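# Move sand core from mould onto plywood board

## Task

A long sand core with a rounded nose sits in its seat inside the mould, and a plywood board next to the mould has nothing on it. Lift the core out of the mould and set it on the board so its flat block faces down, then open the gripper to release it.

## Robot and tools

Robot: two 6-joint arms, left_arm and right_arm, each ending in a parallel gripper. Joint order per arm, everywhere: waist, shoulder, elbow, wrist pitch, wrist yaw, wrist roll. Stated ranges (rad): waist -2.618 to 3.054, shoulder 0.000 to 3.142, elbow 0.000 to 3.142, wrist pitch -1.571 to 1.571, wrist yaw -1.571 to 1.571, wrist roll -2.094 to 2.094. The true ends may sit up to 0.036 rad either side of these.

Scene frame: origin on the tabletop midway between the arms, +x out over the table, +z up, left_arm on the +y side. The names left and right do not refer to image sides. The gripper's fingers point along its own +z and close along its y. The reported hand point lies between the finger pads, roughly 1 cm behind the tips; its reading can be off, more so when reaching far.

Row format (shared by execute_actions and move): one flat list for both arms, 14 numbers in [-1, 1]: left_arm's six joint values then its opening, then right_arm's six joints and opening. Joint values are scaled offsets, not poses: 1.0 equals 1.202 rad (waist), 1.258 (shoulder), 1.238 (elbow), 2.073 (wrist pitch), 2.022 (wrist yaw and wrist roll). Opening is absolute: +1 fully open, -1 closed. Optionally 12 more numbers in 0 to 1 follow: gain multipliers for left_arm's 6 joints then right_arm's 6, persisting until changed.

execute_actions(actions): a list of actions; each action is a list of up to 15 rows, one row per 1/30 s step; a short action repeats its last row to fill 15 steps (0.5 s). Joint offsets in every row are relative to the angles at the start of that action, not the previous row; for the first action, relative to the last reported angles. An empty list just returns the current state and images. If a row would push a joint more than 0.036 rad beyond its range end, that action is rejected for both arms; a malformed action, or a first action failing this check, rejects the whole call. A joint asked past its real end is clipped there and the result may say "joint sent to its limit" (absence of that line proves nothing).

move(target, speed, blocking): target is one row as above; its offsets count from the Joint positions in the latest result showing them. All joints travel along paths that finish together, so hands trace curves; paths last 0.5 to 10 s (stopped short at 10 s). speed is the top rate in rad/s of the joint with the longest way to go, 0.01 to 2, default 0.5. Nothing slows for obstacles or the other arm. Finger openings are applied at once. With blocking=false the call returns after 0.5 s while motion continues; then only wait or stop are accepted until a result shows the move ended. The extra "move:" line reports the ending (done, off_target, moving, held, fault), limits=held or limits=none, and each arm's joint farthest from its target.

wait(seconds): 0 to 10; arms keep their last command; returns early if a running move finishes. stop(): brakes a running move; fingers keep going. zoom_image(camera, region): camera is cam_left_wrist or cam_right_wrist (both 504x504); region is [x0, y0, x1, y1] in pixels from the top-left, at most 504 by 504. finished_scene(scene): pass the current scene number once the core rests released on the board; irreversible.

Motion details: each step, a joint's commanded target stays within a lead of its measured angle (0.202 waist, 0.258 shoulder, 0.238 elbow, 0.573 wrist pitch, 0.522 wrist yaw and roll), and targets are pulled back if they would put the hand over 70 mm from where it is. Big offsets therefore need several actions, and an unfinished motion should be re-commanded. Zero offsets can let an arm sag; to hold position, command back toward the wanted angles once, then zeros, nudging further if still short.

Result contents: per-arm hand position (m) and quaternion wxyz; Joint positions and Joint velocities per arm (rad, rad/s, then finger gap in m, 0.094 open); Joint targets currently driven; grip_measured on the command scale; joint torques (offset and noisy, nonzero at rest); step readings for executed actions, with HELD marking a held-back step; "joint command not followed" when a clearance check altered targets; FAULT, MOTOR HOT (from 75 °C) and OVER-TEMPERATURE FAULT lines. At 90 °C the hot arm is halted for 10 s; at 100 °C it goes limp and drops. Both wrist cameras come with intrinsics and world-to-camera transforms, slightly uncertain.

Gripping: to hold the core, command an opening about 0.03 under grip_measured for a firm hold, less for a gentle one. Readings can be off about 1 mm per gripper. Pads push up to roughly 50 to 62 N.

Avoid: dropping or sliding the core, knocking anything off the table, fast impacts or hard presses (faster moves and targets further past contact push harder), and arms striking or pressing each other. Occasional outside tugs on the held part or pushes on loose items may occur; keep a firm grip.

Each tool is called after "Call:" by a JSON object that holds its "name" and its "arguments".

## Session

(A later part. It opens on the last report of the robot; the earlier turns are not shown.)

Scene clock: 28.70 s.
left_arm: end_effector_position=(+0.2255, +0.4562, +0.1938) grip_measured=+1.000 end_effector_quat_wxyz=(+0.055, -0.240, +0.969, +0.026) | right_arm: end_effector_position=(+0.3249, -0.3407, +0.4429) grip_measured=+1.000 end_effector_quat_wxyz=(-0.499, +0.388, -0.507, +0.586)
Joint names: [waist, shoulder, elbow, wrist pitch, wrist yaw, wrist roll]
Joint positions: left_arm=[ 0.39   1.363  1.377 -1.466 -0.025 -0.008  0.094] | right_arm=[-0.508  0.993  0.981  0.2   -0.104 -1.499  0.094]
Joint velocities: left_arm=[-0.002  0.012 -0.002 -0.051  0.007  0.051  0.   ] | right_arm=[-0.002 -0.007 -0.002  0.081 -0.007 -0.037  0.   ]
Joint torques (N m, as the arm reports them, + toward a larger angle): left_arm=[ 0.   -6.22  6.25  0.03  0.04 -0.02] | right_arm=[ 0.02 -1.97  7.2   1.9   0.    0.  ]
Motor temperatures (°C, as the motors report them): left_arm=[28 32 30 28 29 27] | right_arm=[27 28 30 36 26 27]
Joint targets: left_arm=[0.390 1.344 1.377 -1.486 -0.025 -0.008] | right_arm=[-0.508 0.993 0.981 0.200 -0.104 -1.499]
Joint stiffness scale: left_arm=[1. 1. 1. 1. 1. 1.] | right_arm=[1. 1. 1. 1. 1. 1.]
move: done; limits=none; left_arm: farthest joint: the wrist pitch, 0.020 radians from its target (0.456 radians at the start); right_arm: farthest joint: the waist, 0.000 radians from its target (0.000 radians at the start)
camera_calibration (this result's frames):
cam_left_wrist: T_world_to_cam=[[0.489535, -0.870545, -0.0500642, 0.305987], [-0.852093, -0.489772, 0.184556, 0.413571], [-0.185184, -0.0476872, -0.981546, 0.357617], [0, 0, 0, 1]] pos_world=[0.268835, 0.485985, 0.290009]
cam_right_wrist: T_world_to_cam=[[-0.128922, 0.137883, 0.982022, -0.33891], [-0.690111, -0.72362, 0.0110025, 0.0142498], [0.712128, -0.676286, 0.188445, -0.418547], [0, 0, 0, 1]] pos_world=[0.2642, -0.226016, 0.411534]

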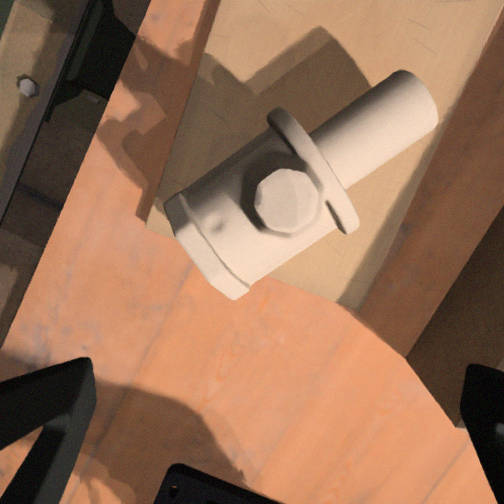

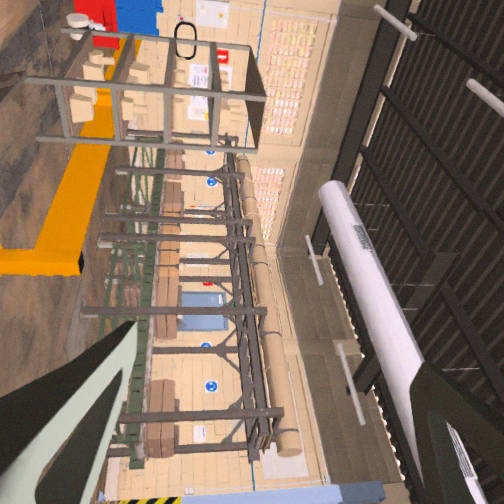

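Call:
{"name": "move", "arguments": {"target": [0.015,0.18,0.055,0.025,0.012,0.485,1,0,0,0,0,0,0,1], "speed": 1}}

Call:
{"name": "move", "arguments": {"target": [0,0.035,-0.275,0.177,0,0,1,0,0,0,0,0,0,1]}}

Scene clock: 32.80 s.
left_arm: end_effector_position=(+0.2552, +0.4684, +0.1567) grip_measured=+1.000 end_effector_quat_wxyz=(-0.004, +0.242, +0.970, +0.002) | right_arm: end_effector_position=(+0.3249, -0.3407, +0.4429) grip_measured=+1.000 end_effector_quat_wxyz=(-0.499, +0.388, -0.507, +0.586)
Joint names: [waist, shoulder, elbow, wrist pitch, wrist yaw, wrist roll]
Joint positions: left_arm=[ 0.39   1.574  1.424 -1.424 -0.009  0.964  0.094] | right_arm=[-0.508  0.993  0.981  0.2   -0.104 -1.499  0.094]
Joint velocities: left_arm=[-0.002  0.017 -0.002 -0.007 -0.081  0.007  0.   ] | right_arm=[ 0.007 -0.007 -0.002  0.051 -0.007 -0.11   0.   ]
Joint torques (N m, as the arm reports them, + toward a larger angle): left_arm=[ 1.5  -5.92  7.92  0.05  0.13  0.01] | right_arm=[ 0.05 -1.98  7.2   1.9   0.    0.01]
Motor temperatures (°C, as the motors report them): left_arm=[28 32 30 28 29 27] | right_arm=[27 28 30 37 26 27]
Joint targets: left_arm=[0.408 1.589 1.445 -1.414 -0.000 0.972] | right_arm=[-0.508 0.993 0.981 0.200 -0.104 -1.499]
Joint stiffness scale: left_arm=[1. 1. 1. 1. 1. 1.] | right_arm=[1. 1. 1. 1. 1. 1.]
move: off_target (left_arm); limits=none; left_arm: farthest joint: the elbow, 0.021 radians from its target (0.068 radians at the start); right_arm: farthest joint: the waist, 0.000 radians from its target (0.000 radians at the start)
camera_calibration (this result's frames):
cam_left_wrist: T_world_to_cam=[[-0.449372, -0.892784, -0.0316355, 0.547347], [-0.853472, 0.418584, 0.310439, 0.00689523], [-0.263913, 0.166503, -0.950067, 0.242138], [0, 0, 0, 1]] pos_world=[0.315751, 0.44546, 0.245222]
cam_right_wrist: T_world_to_cam=[[-0.128922, 0.137883, 0.982022, -0.33891], [-0.690111, -0.72362, 0.0110025, 0.0142498], [0.712128, -0.676286, 0.188445, -0.418547], [0, 0, 0, 1]] pos_world=[0.2642, -0.226016, 0.411534]

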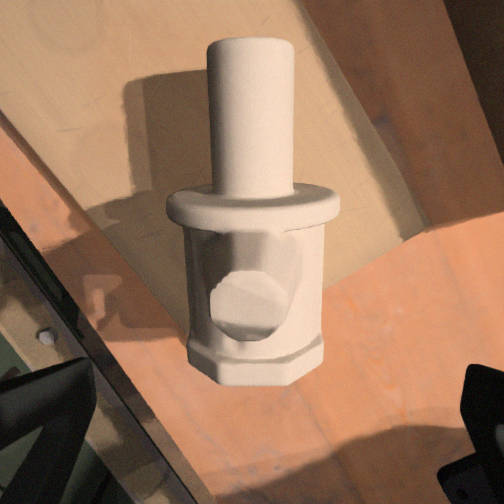

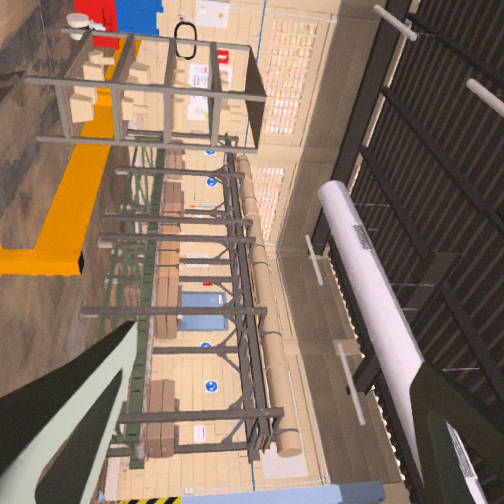

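Scene clock: 34.33 s.
left_arm: end_effector_position=(+0.2544, +0.4680, +0.0665) grip_measured=+1.000 end_effector_quat_wxyz=(-0.006, +0.242, +0.970, +0.001) | right_arm: end_effector_position=(+0.3249, -0.3407, +0.4429) grip_measured=+1.000 end_effector_quat_wxyz=(-0.499, +0.388, -0.507, +0.586)
Joint names: [waist, shoulder, elbow, wrist pitch, wrist yaw, wrist roll]
Joint positions: left_arm=[ 0.39   1.606  1.094 -1.068 -0.009  0.964  0.094] | right_arm=[-0.508  0.993  0.981  0.2   -0.104 -1.499  0.094]
Joint velocities: left_arm=[-0.002 -0.012 -0.007 -0.007 -0.051 -0.066  0.   ] | right_arm=[-0.022  0.002 -0.017 -0.007 -0.007  0.022  0.   ]
Joint torques (N m, as the arm reports them, + toward a larger angle): left_arm=[ 0.15 -6.19  5.32  0.06  0.04 -0.04] | right_arm=[ 0.04 -1.96  7.22  1.9   0.    0.01]
Motor temperatures (°C, as the motors report them): left_arm=[28 32 30 28 29 27] | right_arm=[27 28 30 37 26 27]
Joint targets: left_arm=[0.390 1.618 1.083 -1.057 -0.009 0.964] | right_arm=[-0.508 0.993 0.981 0.200 -0.104 -1.499]
Joint stiffness scale: left_arm=[1. 1. 1. 1. 1. 1.] | right_arm=[1. 1. 1. 1. 1. 1.]
move: done; limits=none; left_arm: farthest joint: the shoulder, 0.013 radians from its target (0.044 radians at the start); right_arm: farthest joint: the waist, 0.000 radians from its target (0.000 radians at the start)
camera_calibration (this result's frames):
cam_left_wrist: T_world_to_cam=[[-0.449484, -0.892842, -0.0282437, 0.543534], [-0.852309, 0.419183, 0.312817, 0.0336149], [-0.267457, 0.164678, -0.949393, 0.157981], [0, 0, 0, 1]] pos_world=[0.315213, 0.445183, 0.154822]
cam_right_wrist: T_world_to_cam=[[-0.128922, 0.137883, 0.982022, -0.33891], [-0.690111, -0.72362, 0.0110025, 0.0142498], [0.712128, -0.676286, 0.188445, -0.418547], [0, 0, 0, 1]] pos_world=[0.2642, -0.226016, 0.411534]

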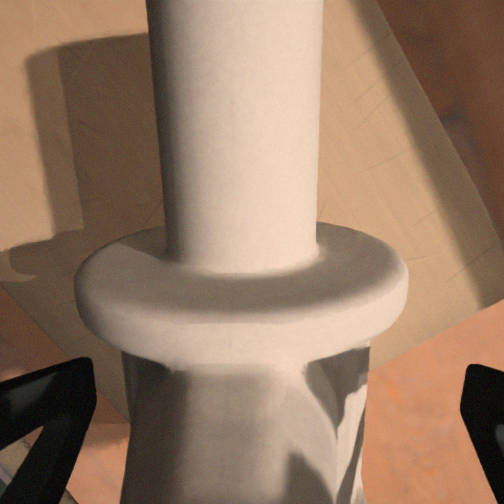

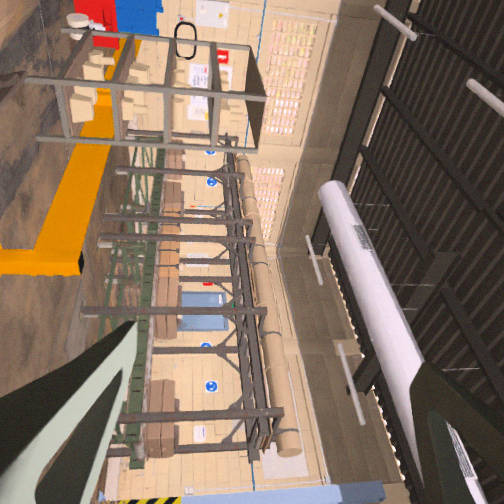

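Call:
{"name": "move", "arguments": {"target": [0,0.04,0.015,0.025,0,0,1,0,0,0,0,0,0,1]}}

Call:
{"name": "move", "arguments": {"target": [0,0,0,0,0,0,0,0,0,0,0,0,0,1]}}

Call:
{"name": "move", "arguments": {"target": [0,-0.02,0.15,-0.07,0,0,0,0,0,0,0,0,0,1], "speed": 0.3}}

Call:
{"name": "move", "arguments": {"target": [-0.03,0,0.03,0,0,-0.28,0,0,0,0,0,0,0,1]}}

Call:
{"name": "move", "arguments": {"target": [0,0.12,0.02,0.065,0,0,0,0,0,0,0,0,0,1], "speed": 0.15}}

Scene clock: 37.77 s.
left_arm: end_effector_position=(+0.2617, +0.4718, +0.0577) grip_measured=+1.000 end_effector_quat_wxyz=(-0.004, +0.242, +0.970, +0.003) | right_arm: end_effector_position=(+0.3249, -0.3407, +0.4429) grip_measured=+1.000 end_effector_quat_wxyz=(-0.499, +0.388, -0.507, +0.586)
Joint names: [waist, shoulder, elbow, wrist pitch, wrist yaw, wrist roll]
Joint positions: left_arm=[ 0.39   1.64   1.094 -1.026 -0.009  0.964  0.094] | right_arm=[-0.508  0.993  0.981  0.2   -0.104 -1.499  0.094]
Joint velocities: left_arm=[ 0.007 -0.002 -0.007 -0.051  0.037 -0.022  0.   ] | right_arm=[-0.017  0.002 -0.002 -0.037 -0.007 -0.007  0.   ]
Joint torques (N m, as the arm reports them, + toward a larger angle): left_arm=[ 0.08 -6.52  7.62  0.08  0.03 -0.01] | right_arm=[ 0.03 -1.97  7.21  1.89  0.    0.01]
Motor temperatures (°C, as the motors report them): left_arm=[28 31 30 28 29 27] | right_arm=[27 28 30 37 26 27]
Joint targets: left_arm=[0.390 1.656 1.113 -1.016 -0.009 0.964] | right_arm=[-0.508 0.993 0.981 0.200 -0.104 -1.499]
Joint stiffness scale: left_arm=[1. 1. 1. 1. 1. 1.] | right_arm=[1. 1. 1. 1. 1. 1.]
move: done; limits=none; left_arm: farthest joint: the elbow, 0.018 radians from its target (0.018 radians at the start); right_arm: farthest joint: the waist, 0.000 radians from its target (0.000 radians at the start)
camera_calibration (this result's frames):
cam_left_wrist: T_world_to_cam=[[-0.449306, -0.89275, -0.0334853, 0.550184], [-0.854102, 0.41826, 0.30914, 0.0421919], [-0.26198, 0.167498, -0.950427, 0.148189], [0, 0, 0, 1]] pos_world=[0.32206, 0.448709, 0.146223]
cam_right_wrist: T_world_to_cam=[[-0.128922, 0.137883, 0.982022, -0.33891], [-0.690111, -0.72362, 0.0110025, 0.0142498], [0.712128, -0.676286, 0.188445, -0.418547], [0, 0, 0, 1]] pos_world=[0.2642, -0.226016, 0.411534]

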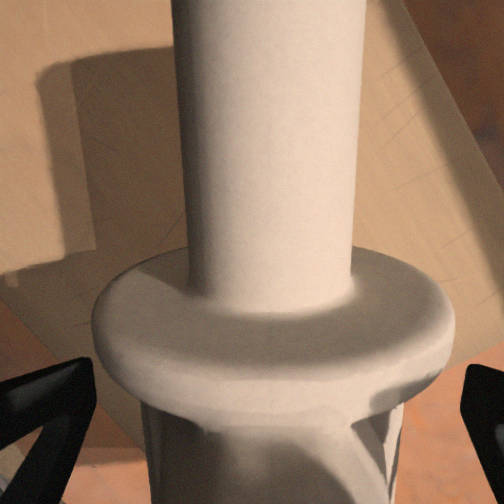

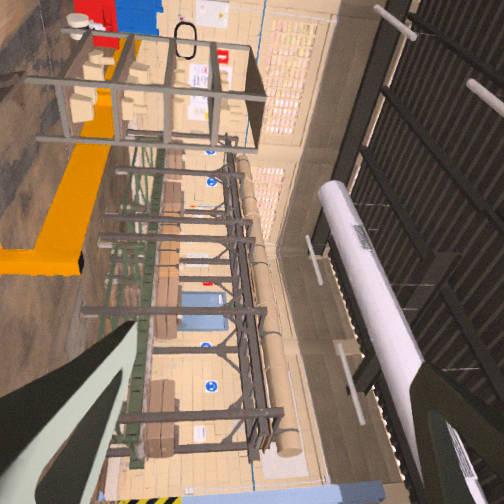

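Scene clock: 38.27 s.
left_arm: end_effector_position=(+0.2622, +0.4724, +0.0577) grip_measured=+0.395 end_effector_quat_wxyz=(-0.003, +0.242, +0.970, +0.005) | right_arm: end_effector_position=(+0.3249, -0.3407, +0.4429) grip_measured=+1.000 end_effector_quat_wxyz=(-0.499, +0.388, -0.507, +0.586)
Joint names: [waist, shoulder, elbow, wrist pitch, wrist yaw, wrist roll]
Joint positions: left_arm=[ 0.39   1.64   1.094 -1.024 -0.011  0.964  0.066] | right_arm=[-0.508  0.993  0.981  0.2   -0.104 -1.499  0.094]
Joint velocities: left_arm=[ 0.007 -0.012 -0.007  0.051  0.051  0.007 -0.001] | right_arm=[ 0.007  0.017 -0.007 -0.066 -0.066  0.007  0.   ]
Joint torques (N m, as the arm reports them, + toward a larger angle): left_arm=[ 0.   -7.65  6.12 -0.06  0.08 -0.05] | right_arm=[ 0.02 -1.98  7.2   1.9   0.    0.  ]
Motor temperatures (°C, as the motors report them): left_arm=[28 31 30 28 29 27] | right_arm=[27 28 30 37 26 27]
Joint targets: left_arm=[0.390 1.640 1.094 -1.027 -0.009 0.964] | right_arm=[-0.508 0.993 0.981 0.200 -0.104 -1.499]
Joint stiffness scale: left_arm=[1. 1. 1. 1. 1. 1.] | right_arm=[1. 1. 1. 1. 1. 1.]
move: done; limits=none; left_arm: farthest joint: the wrist pitch, 0.002 radians from its target (0.000 radians at the start); right_arm: farthest joint: the waist, 0.000 radians from its target (0.000 radians at the start)
camera_calibration (this result's frames):
cam_left_wrist: T_world_to_cam=[[-0.449594, -0.892476, -0.0367615, 0.551056], [-0.854406, 0.417684, 0.30908, 0.0426635], [-0.260492, 0.17037, -0.950325, 0.146452], [0, 0, 0, 1]] pos_world=[0.322353, 0.449033, 0.146248]
cam_right_wrist: T_world_to_cam=[[-0.128922, 0.137883, 0.982022, -0.33891], [-0.690111, -0.72362, 0.0110025, 0.0142498], [0.712128, -0.676286, 0.188445, -0.418547], [0, 0, 0, 1]] pos_world=[0.2642, -0.226016, 0.411534]

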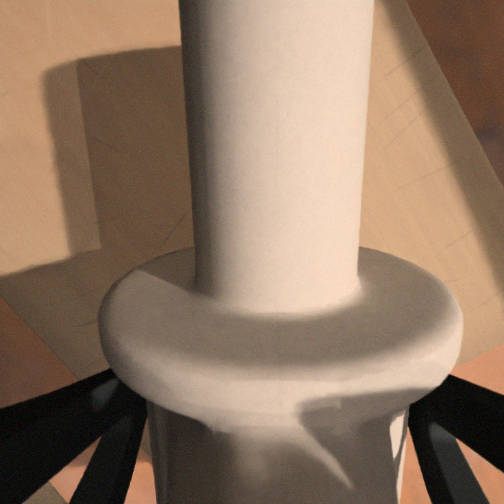

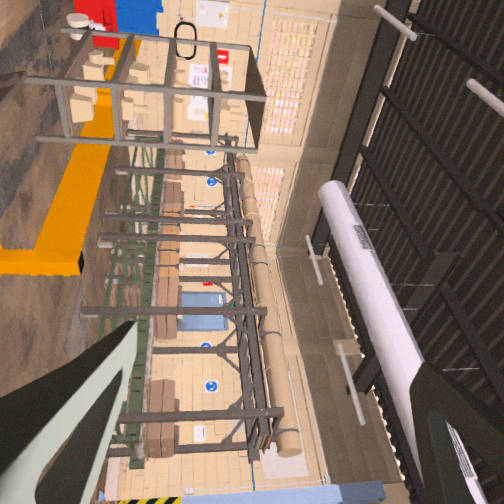

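Scene clock: 39.53 s.
left_arm: end_effector_position=(+0.2735, +0.4782, +0.0936) grip_measured=+0.395 end_effector_quat_wxyz=(+0.003, +0.242, +0.970, +0.010) | right_arm: end_effector_position=(+0.3249, -0.3407, +0.4429) grip_measured=+1.000 end_effector_quat_wxyz=(-0.499, +0.388, -0.507, +0.586)
Joint names: [waist, shoulder, elbow, wrist pitch, wrist yaw, wrist roll]
Joint positions: left_arm=[ 0.39   1.64   1.241 -1.153 -0.011  0.964  0.066] | right_arm=[-0.508  0.993  0.981  0.2   -0.104 -1.499  0.094]
Joint velocities: left_arm=[-0.012  0.007 -0.007 -0.022 -0.051 -0.051  0.001] | right_arm=[ 0.002 -0.007 -0.017 -0.022  0.007  0.022  0.   ]
Joint torques (N m, as the arm reports them, + toward a larger angle): left_arm=[ 0.1  -9.98  9.28 -0.16  0.04 -0.03] | right_arm=[ 0.04 -1.97  7.21  1.9   0.    0.  ]
Motor temperatures (°C, as the motors report them): left_arm=[28 32 30 28 29 27] | right_arm=[27 28 30 37 26 27]
Joint targets: left_arm=[0.390 1.615 1.280 -1.169 -0.011 0.964] | right_arm=[-0.508 0.993 0.981 0.200 -0.104 -1.499]
Joint stiffness scale: left_arm=[1. 1. 1. 1. 1. 1.] | right_arm=[1. 1. 1. 1. 1. 1.]
move: off_target (left_arm); limits=none; left_arm: farthest joint: the elbow, 0.039 radians from its target (0.185 radians at the start); right_arm: farthest joint: the waist, 0.000 radians from its target (0.000 radians at the start)
camera_calibration (this result's frames):
cam_left_wrist: T_world_to_cam=[[-0.448927, -0.892133, -0.0506306, 0.563651], [-0.859048, 0.415294, 0.299277, 0.0421374], [-0.245969, 0.177848, -0.952822, 0.175275], [0, 0, 0, 1]] pos_world=[0.332348, 0.45418, 0.182933]
cam_right_wrist: T_world_to_cam=[[-0.128922, 0.137883, 0.982022, -0.33891], [-0.690111, -0.72362, 0.0110025, 0.0142498], [0.712128, -0.676286, 0.188445, -0.418547], [0, 0, 0, 1]] pos_world=[0.2642, -0.226016, 0.411534]

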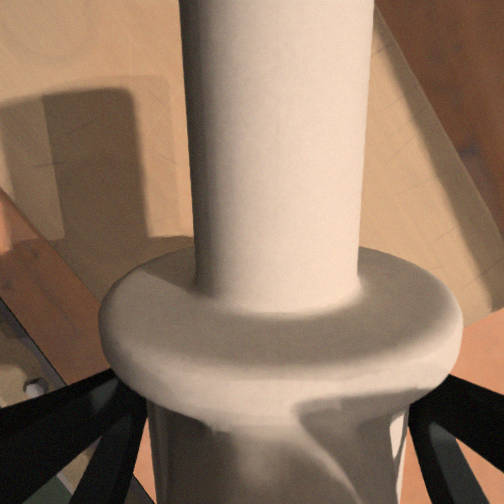

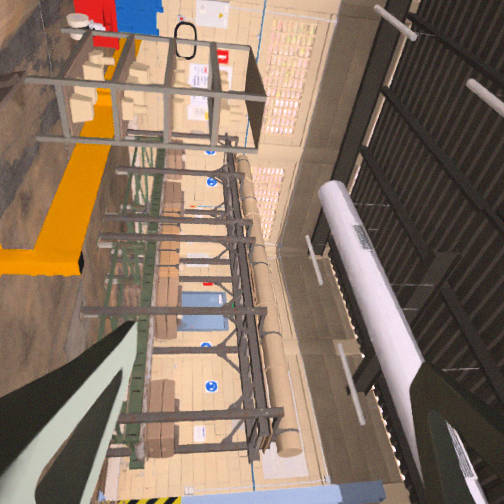

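Scene clock: 41.43 s.
left_arm: end_effector_position=(+0.2766, +0.4723, +0.0936) grip_measured=+0.395 end_effector_quat_wxyz=(+0.006, -0.023, +1.000, +0.009) | right_arm: end_effector_position=(+0.3249, -0.3407, +0.4429) grip_measured=+1.000 end_effector_quat_wxyz=(-0.499, +0.388, -0.507, +0.586)
Joint names: [waist, shoulder, elbow, wrist pitch, wrist yaw, wrist roll]
Joint positions: left_arm=[ 0.367  1.64   1.241 -1.153 -0.012  0.407  0.066] | right_arm=[-0.508  0.993  0.981  0.2   -0.104 -1.499  0.094]
Joint velocities: left_arm=[ 0.012  0.012  0.017  0.022 -0.022 -0.022 -0.001] | right_arm=[-0.012  0.002 -0.012 -0.007 -0.051 -0.037  0.   ]
Joint torques (N m, as the arm reports them, + toward a larger angle): left_arm=[-1.03 -7.87  9.13 -0.01  0.04 -0.09] | right_arm=[ 0.03 -1.99  7.18  1.9   0.    0.  ]
Motor temperatures (°C, as the motors report them): left_arm=[28 31 30 28 29 27] | right_arm=[27 28 30 37 26 27]
Joint targets: left_arm=[0.354 1.640 1.278 -1.153 -0.011 0.398] | right_arm=[-0.508 0.993 0.981 0.200 -0.104 -1.499]
Joint stiffness scale: left_arm=[1. 1. 1. 1. 1. 1.] | right_arm=[1. 1. 1. 1. 1. 1.]
move: off_target (left_arm); limits=none; left_arm: farthest joint: the elbow, 0.037 radians from its target (0.037 radians at the start); right_arm: farthest joint: the waist, 0.000 radians from its target (0.000 radians at the start)
camera_calibration (this result's frames):
cam_left_wrist: T_world_to_cam=[[0.0681424, -0.996561, -0.047146, 0.465732], [-0.954053, -0.0789109, 0.28906, 0.30785], [-0.291786, 0.0252825, -0.956149, 0.262116], [0, 0, 0, 1]] pos_world=[0.338451, 0.481796, 0.183592]
cam_right_wrist: T_world_to_cam=[[-0.128922, 0.137883, 0.982022, -0.33891], [-0.690111, -0.72362, 0.0110025, 0.0142498], [0.712128, -0.676286, 0.188445, -0.418547], [0, 0, 0, 1]] pos_world=[0.2642, -0.226016, 0.411534]

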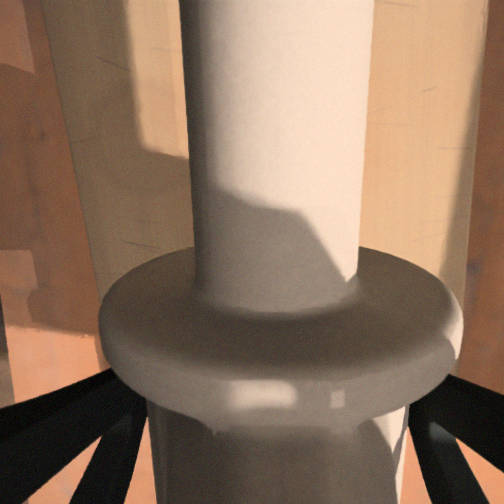

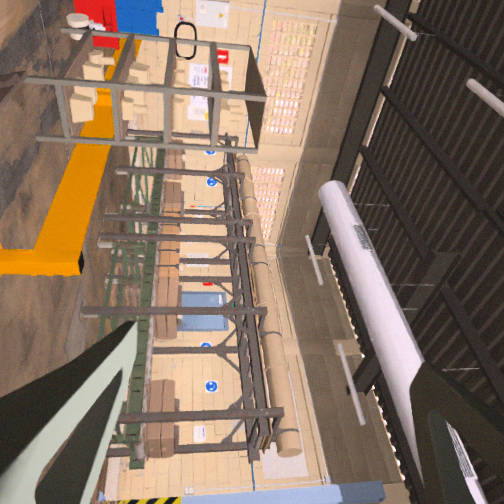

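Scene clock: 42.70 s.
left_arm: end_effector_position=(+0.2907, +0.4793, +0.0583) grip_measured=+0.395 end_effector_quat_wxyz=(-0.013, -0.023, +1.000, +0.001) | right_arm: end_effector_position=(+0.3249, -0.3407, +0.4429) grip_measured=+1.000 end_effector_quat_wxyz=(-0.499, +0.388, -0.507, +0.586)
Joint names: [waist, shoulder, elbow, wrist pitch, wrist yaw, wrist roll]
Joint positions: left_arm=[ 0.367  1.766  1.241 -1.068 -0.013  0.407  0.066] | right_arm=[-0.508  0.993  0.981  0.2   -0.104 -1.499  0.094]
Joint velocities: left_arm=[ 0.007 -0.012  0.007 -0.022 -0.081  0.022 -0.   ] | right_arm=[-0.017 -0.002  0.002 -0.007  0.051 -0.081  0.   ]
Joint torques (N m, as the arm reports them, + toward a larger angle): left_arm=[ 0.01 -6.95  8.    0.42  0.03 -0.05] | right_arm=[ 0.03 -1.97  7.2   1.89  0.    0.01]
Motor temperatures (°C, as the motors report them): left_arm=[28 31 30 28 29 27] | right_arm=[27 28 30 37 26 27]
Joint targets: left_arm=[0.367 1.791 1.266 -1.018 -0.012 0.407] | right_arm=[-0.508 0.993 0.981 0.200 -0.104 -1.499]
Joint stiffness scale: left_arm=[1. 1. 1. 1. 1. 1.] | right_arm=[1. 1. 1. 1. 1. 1.]
move: off_target (left_arm); limits=none; left_arm: farthest joint: the wrist pitch, 0.050 radians from its target (0.135 radians at the start); right_arm: farthest joint: the waist, 0.000 radians from its target (0.000 radians at the start)
camera_calibration (this result's frames):
cam_left_wrist: T_world_to_cam=[[0.0666645, -0.997245, -0.0325445, 0.470006], [-0.942667, -0.0736388, 0.325508, 0.324137], [-0.327008, 0.0089788, -0.944979, 0.249708], [0, 0, 0, 1]] pos_world=[0.355877, 0.490337, 0.145756]
cam_right_wrist: T_world_to_cam=[[-0.128922, 0.137883, 0.982022, -0.33891], [-0.690111, -0.72362, 0.0110025, 0.0142498], [0.712128, -0.676286, 0.188445, -0.418547], [0, 0, 0, 1]] pos_world=[0.2642, -0.226016, 0.411534]

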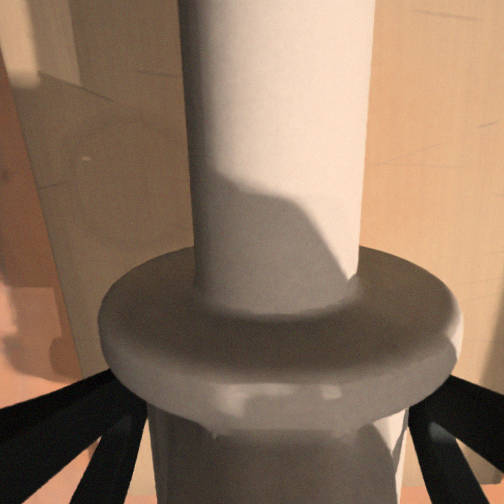

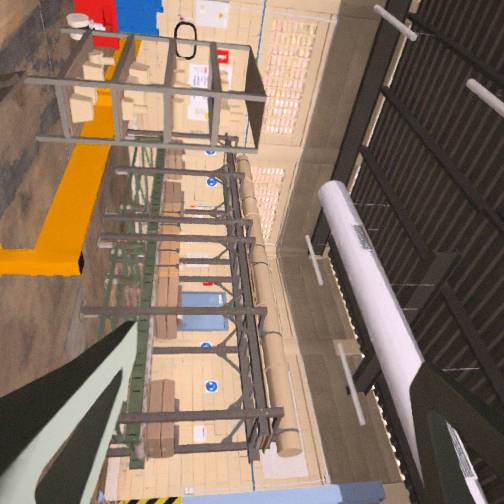

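Call:
{"name": "move", "arguments": {"target": [0,0,0,0,0,0,1,0,0,0,0,0,0,1]}}

Call:
{"name": "move", "arguments": {"target": [0,-0.15,0.15,-0.16,0,0,1,0,0,0,0,0,0,1]}}

Call:
{"name": "finished_scene", "arguments": {"scene": 2}}

Scene clock: 44.13 s.
left_arm: end_effector_position=(+0.2904, +0.4792, +0.0583) grip_measured=+1.000 end_effector_quat_wxyz=(-0.013, -0.023, +1.000, +0.001) | right_arm: end_effector_position=(+0.3249, -0.3407, +0.4429) grip_measured=+1.000 end_effector_quat_wxyz=(-0.499, +0.388, -0.507, +0.586)
Joint names: [waist, shoulder, elbow, wrist pitch, wrist yaw, wrist roll]
Joint positions: left_arm=[ 0.367  1.766  1.241 -1.069 -0.013  0.407  0.094] | right_arm=[-0.508  0.993  0.981  0.2   -0.104 -1.499  0.094]
Joint velocities: left_arm=[-0.002  0.002 -0.007  0.022 -0.007 -0.022  0.   ] | right_arm=[ 0.002 -0.012 -0.002  0.007 -0.022 -0.007  0.   ]
Joint torques (N m, as the arm reports them, + toward a larger angle): left_arm=[-0.03 -9.02  6.16 -0.05  0.05 -0.06] | right_arm=[ 0.04 -1.95  7.2   1.9  -0.01  0.  ]
Motor temperatures (°C, as the motors report them): left_arm=[28 31 30 28 29 27] | right_arm=[27 28 30 38 26 27]
Joint targets: left_arm=[0.367 1.766 1.241 -1.068 -0.013 0.407] | right_arm=[-0.508 0.993 0.981 0.200 -0.104 -1.499]
Joint stiffness scale: left_arm=[1. 1. 1. 1. 1. 1.] | right_arm=[1. 1. 1. 1. 1. 1.]
move: done; limits=none; left_arm: farthest joint: the wrist pitch, 0.001 radians from its target (0.000 radians at the start); right_arm: farthest joint: the waist, 0.000 radians from its target (0.000 radians at the start)
camera_calibration (this result's frames):
cam_left_wrist: T_world_to_cam=[[0.0666312, -0.997261, -0.0321144, 0.469891], [-0.942332, -0.0734758, 0.326515, 0.32365], [-0.32798, 0.00850632, -0.944646, 0.250121], [0, 0, 0, 1]] pos_world=[0.355711, 0.490257, 0.14569]
cam_right_wrist: T_world_to_cam=[[-0.128922, 0.137883, 0.982022, -0.33891], [-0.690111, -0.72362, 0.0110025, 0.0142498], [0.712128, -0.676286, 0.188445, -0.418547], [0, 0, 0, 1]] pos_world=[0.2642, -0.226016, 0.411534]

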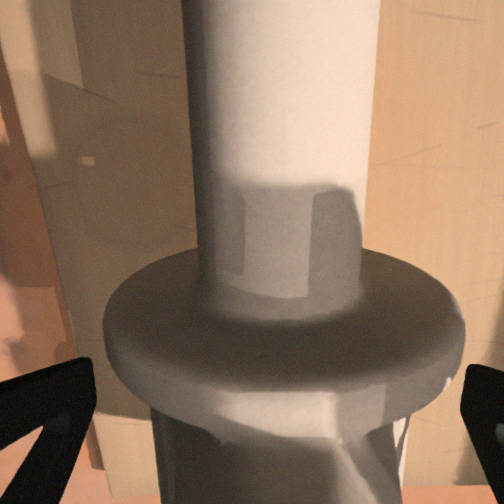

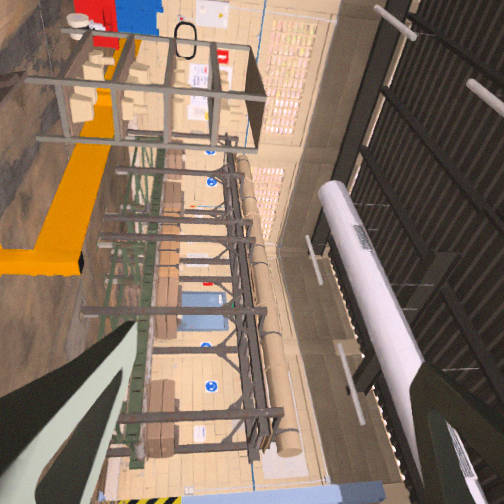

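Scene clock: 45.53 s.
left_arm: end_effector_position=(+0.2650, +0.4668, +0.1490) grip_measured=+1.000 end_effector_quat_wxyz=(+0.001, -0.023, +1.000, +0.007) | right_arm: end_effector_position=(+0.3249, -0.3407, +0.4429) grip_measured=+1.000 end_effector_quat_wxyz=(-0.499, +0.388, -0.507, +0.586)
Joint names: [waist, shoulder, elbow, wrist pitch, wrist yaw, wrist roll]
Joint positions: left_arm=[ 0.367  1.591  1.41  -1.382 -0.013  0.407  0.094] | right_arm=[-0.508  0.993  0.981  0.2   -0.104 -1.499  0.094]
Joint velocities: left_arm=[-0.002 -0.007 -0.012 -0.037 -0.037  0.007  0.   ] | right_arm=[-0.007 -0.012 -0.007 -0.095 -0.022  0.037  0.   ]
Joint torques (N m, as the arm reports them, + toward a larger angle): left_arm=[ 0.03 -8.49  7.54 -0.21  0.02 -0.04] | right_arm=[ 0.03 -1.99  7.2   1.9   0.    0.  ]
Motor temperatures (°C, as the motors report them): left_arm=[28 32 30 28 29 27] | right_arm=[27 28 30 38 26 27]
Joint targets: left_arm=[0.367 1.578 1.427 -1.401 -0.013 0.407] | right_arm=[-0.508 0.993 0.981 0.200 -0.104 -1.499]
Joint stiffness scale: left_arm=[1. 1. 1. 1. 1. 1.] | right_arm=[1. 1. 1. 1. 1. 1.]
move: done; limits=none; left_arm: farthest joint: the wrist pitch, 0.019 radians from its target (0.331 radians at the start); right_arm: farthest joint: the waist, 0.000 radians from its target (0.000 radians at the start)
camera_calibration (this result's frames):
cam_left_wrist: T_world_to_cam=[[0.0677, -0.996741, -0.0438533, 0.463398], [-0.95113, -0.07775, 0.298841, 0.2776], [-0.301277, 0.0214786, -0.953295, 0.315728], [0, 0, 0, 1]] pos_world=[0.327784, 0.47669, 0.238345]
cam_right_wrist: T_world_to_cam=[[-0.128922, 0.137883, 0.982022, -0.33891], [-0.690111, -0.72362, 0.0110025, 0.0142498], [0.712128, -0.676286, 0.188445, -0.418547], [0, 0, 0, 1]] pos_world=[0.2642, -0.226016, 0.411534]

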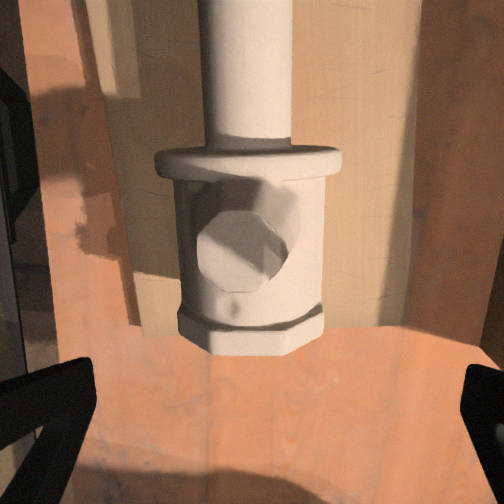

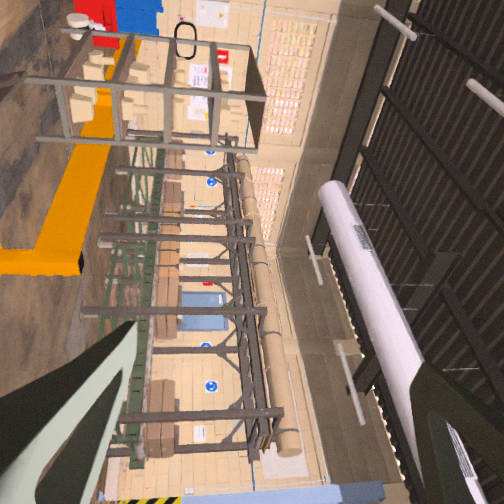

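The scene is finished: the task was done.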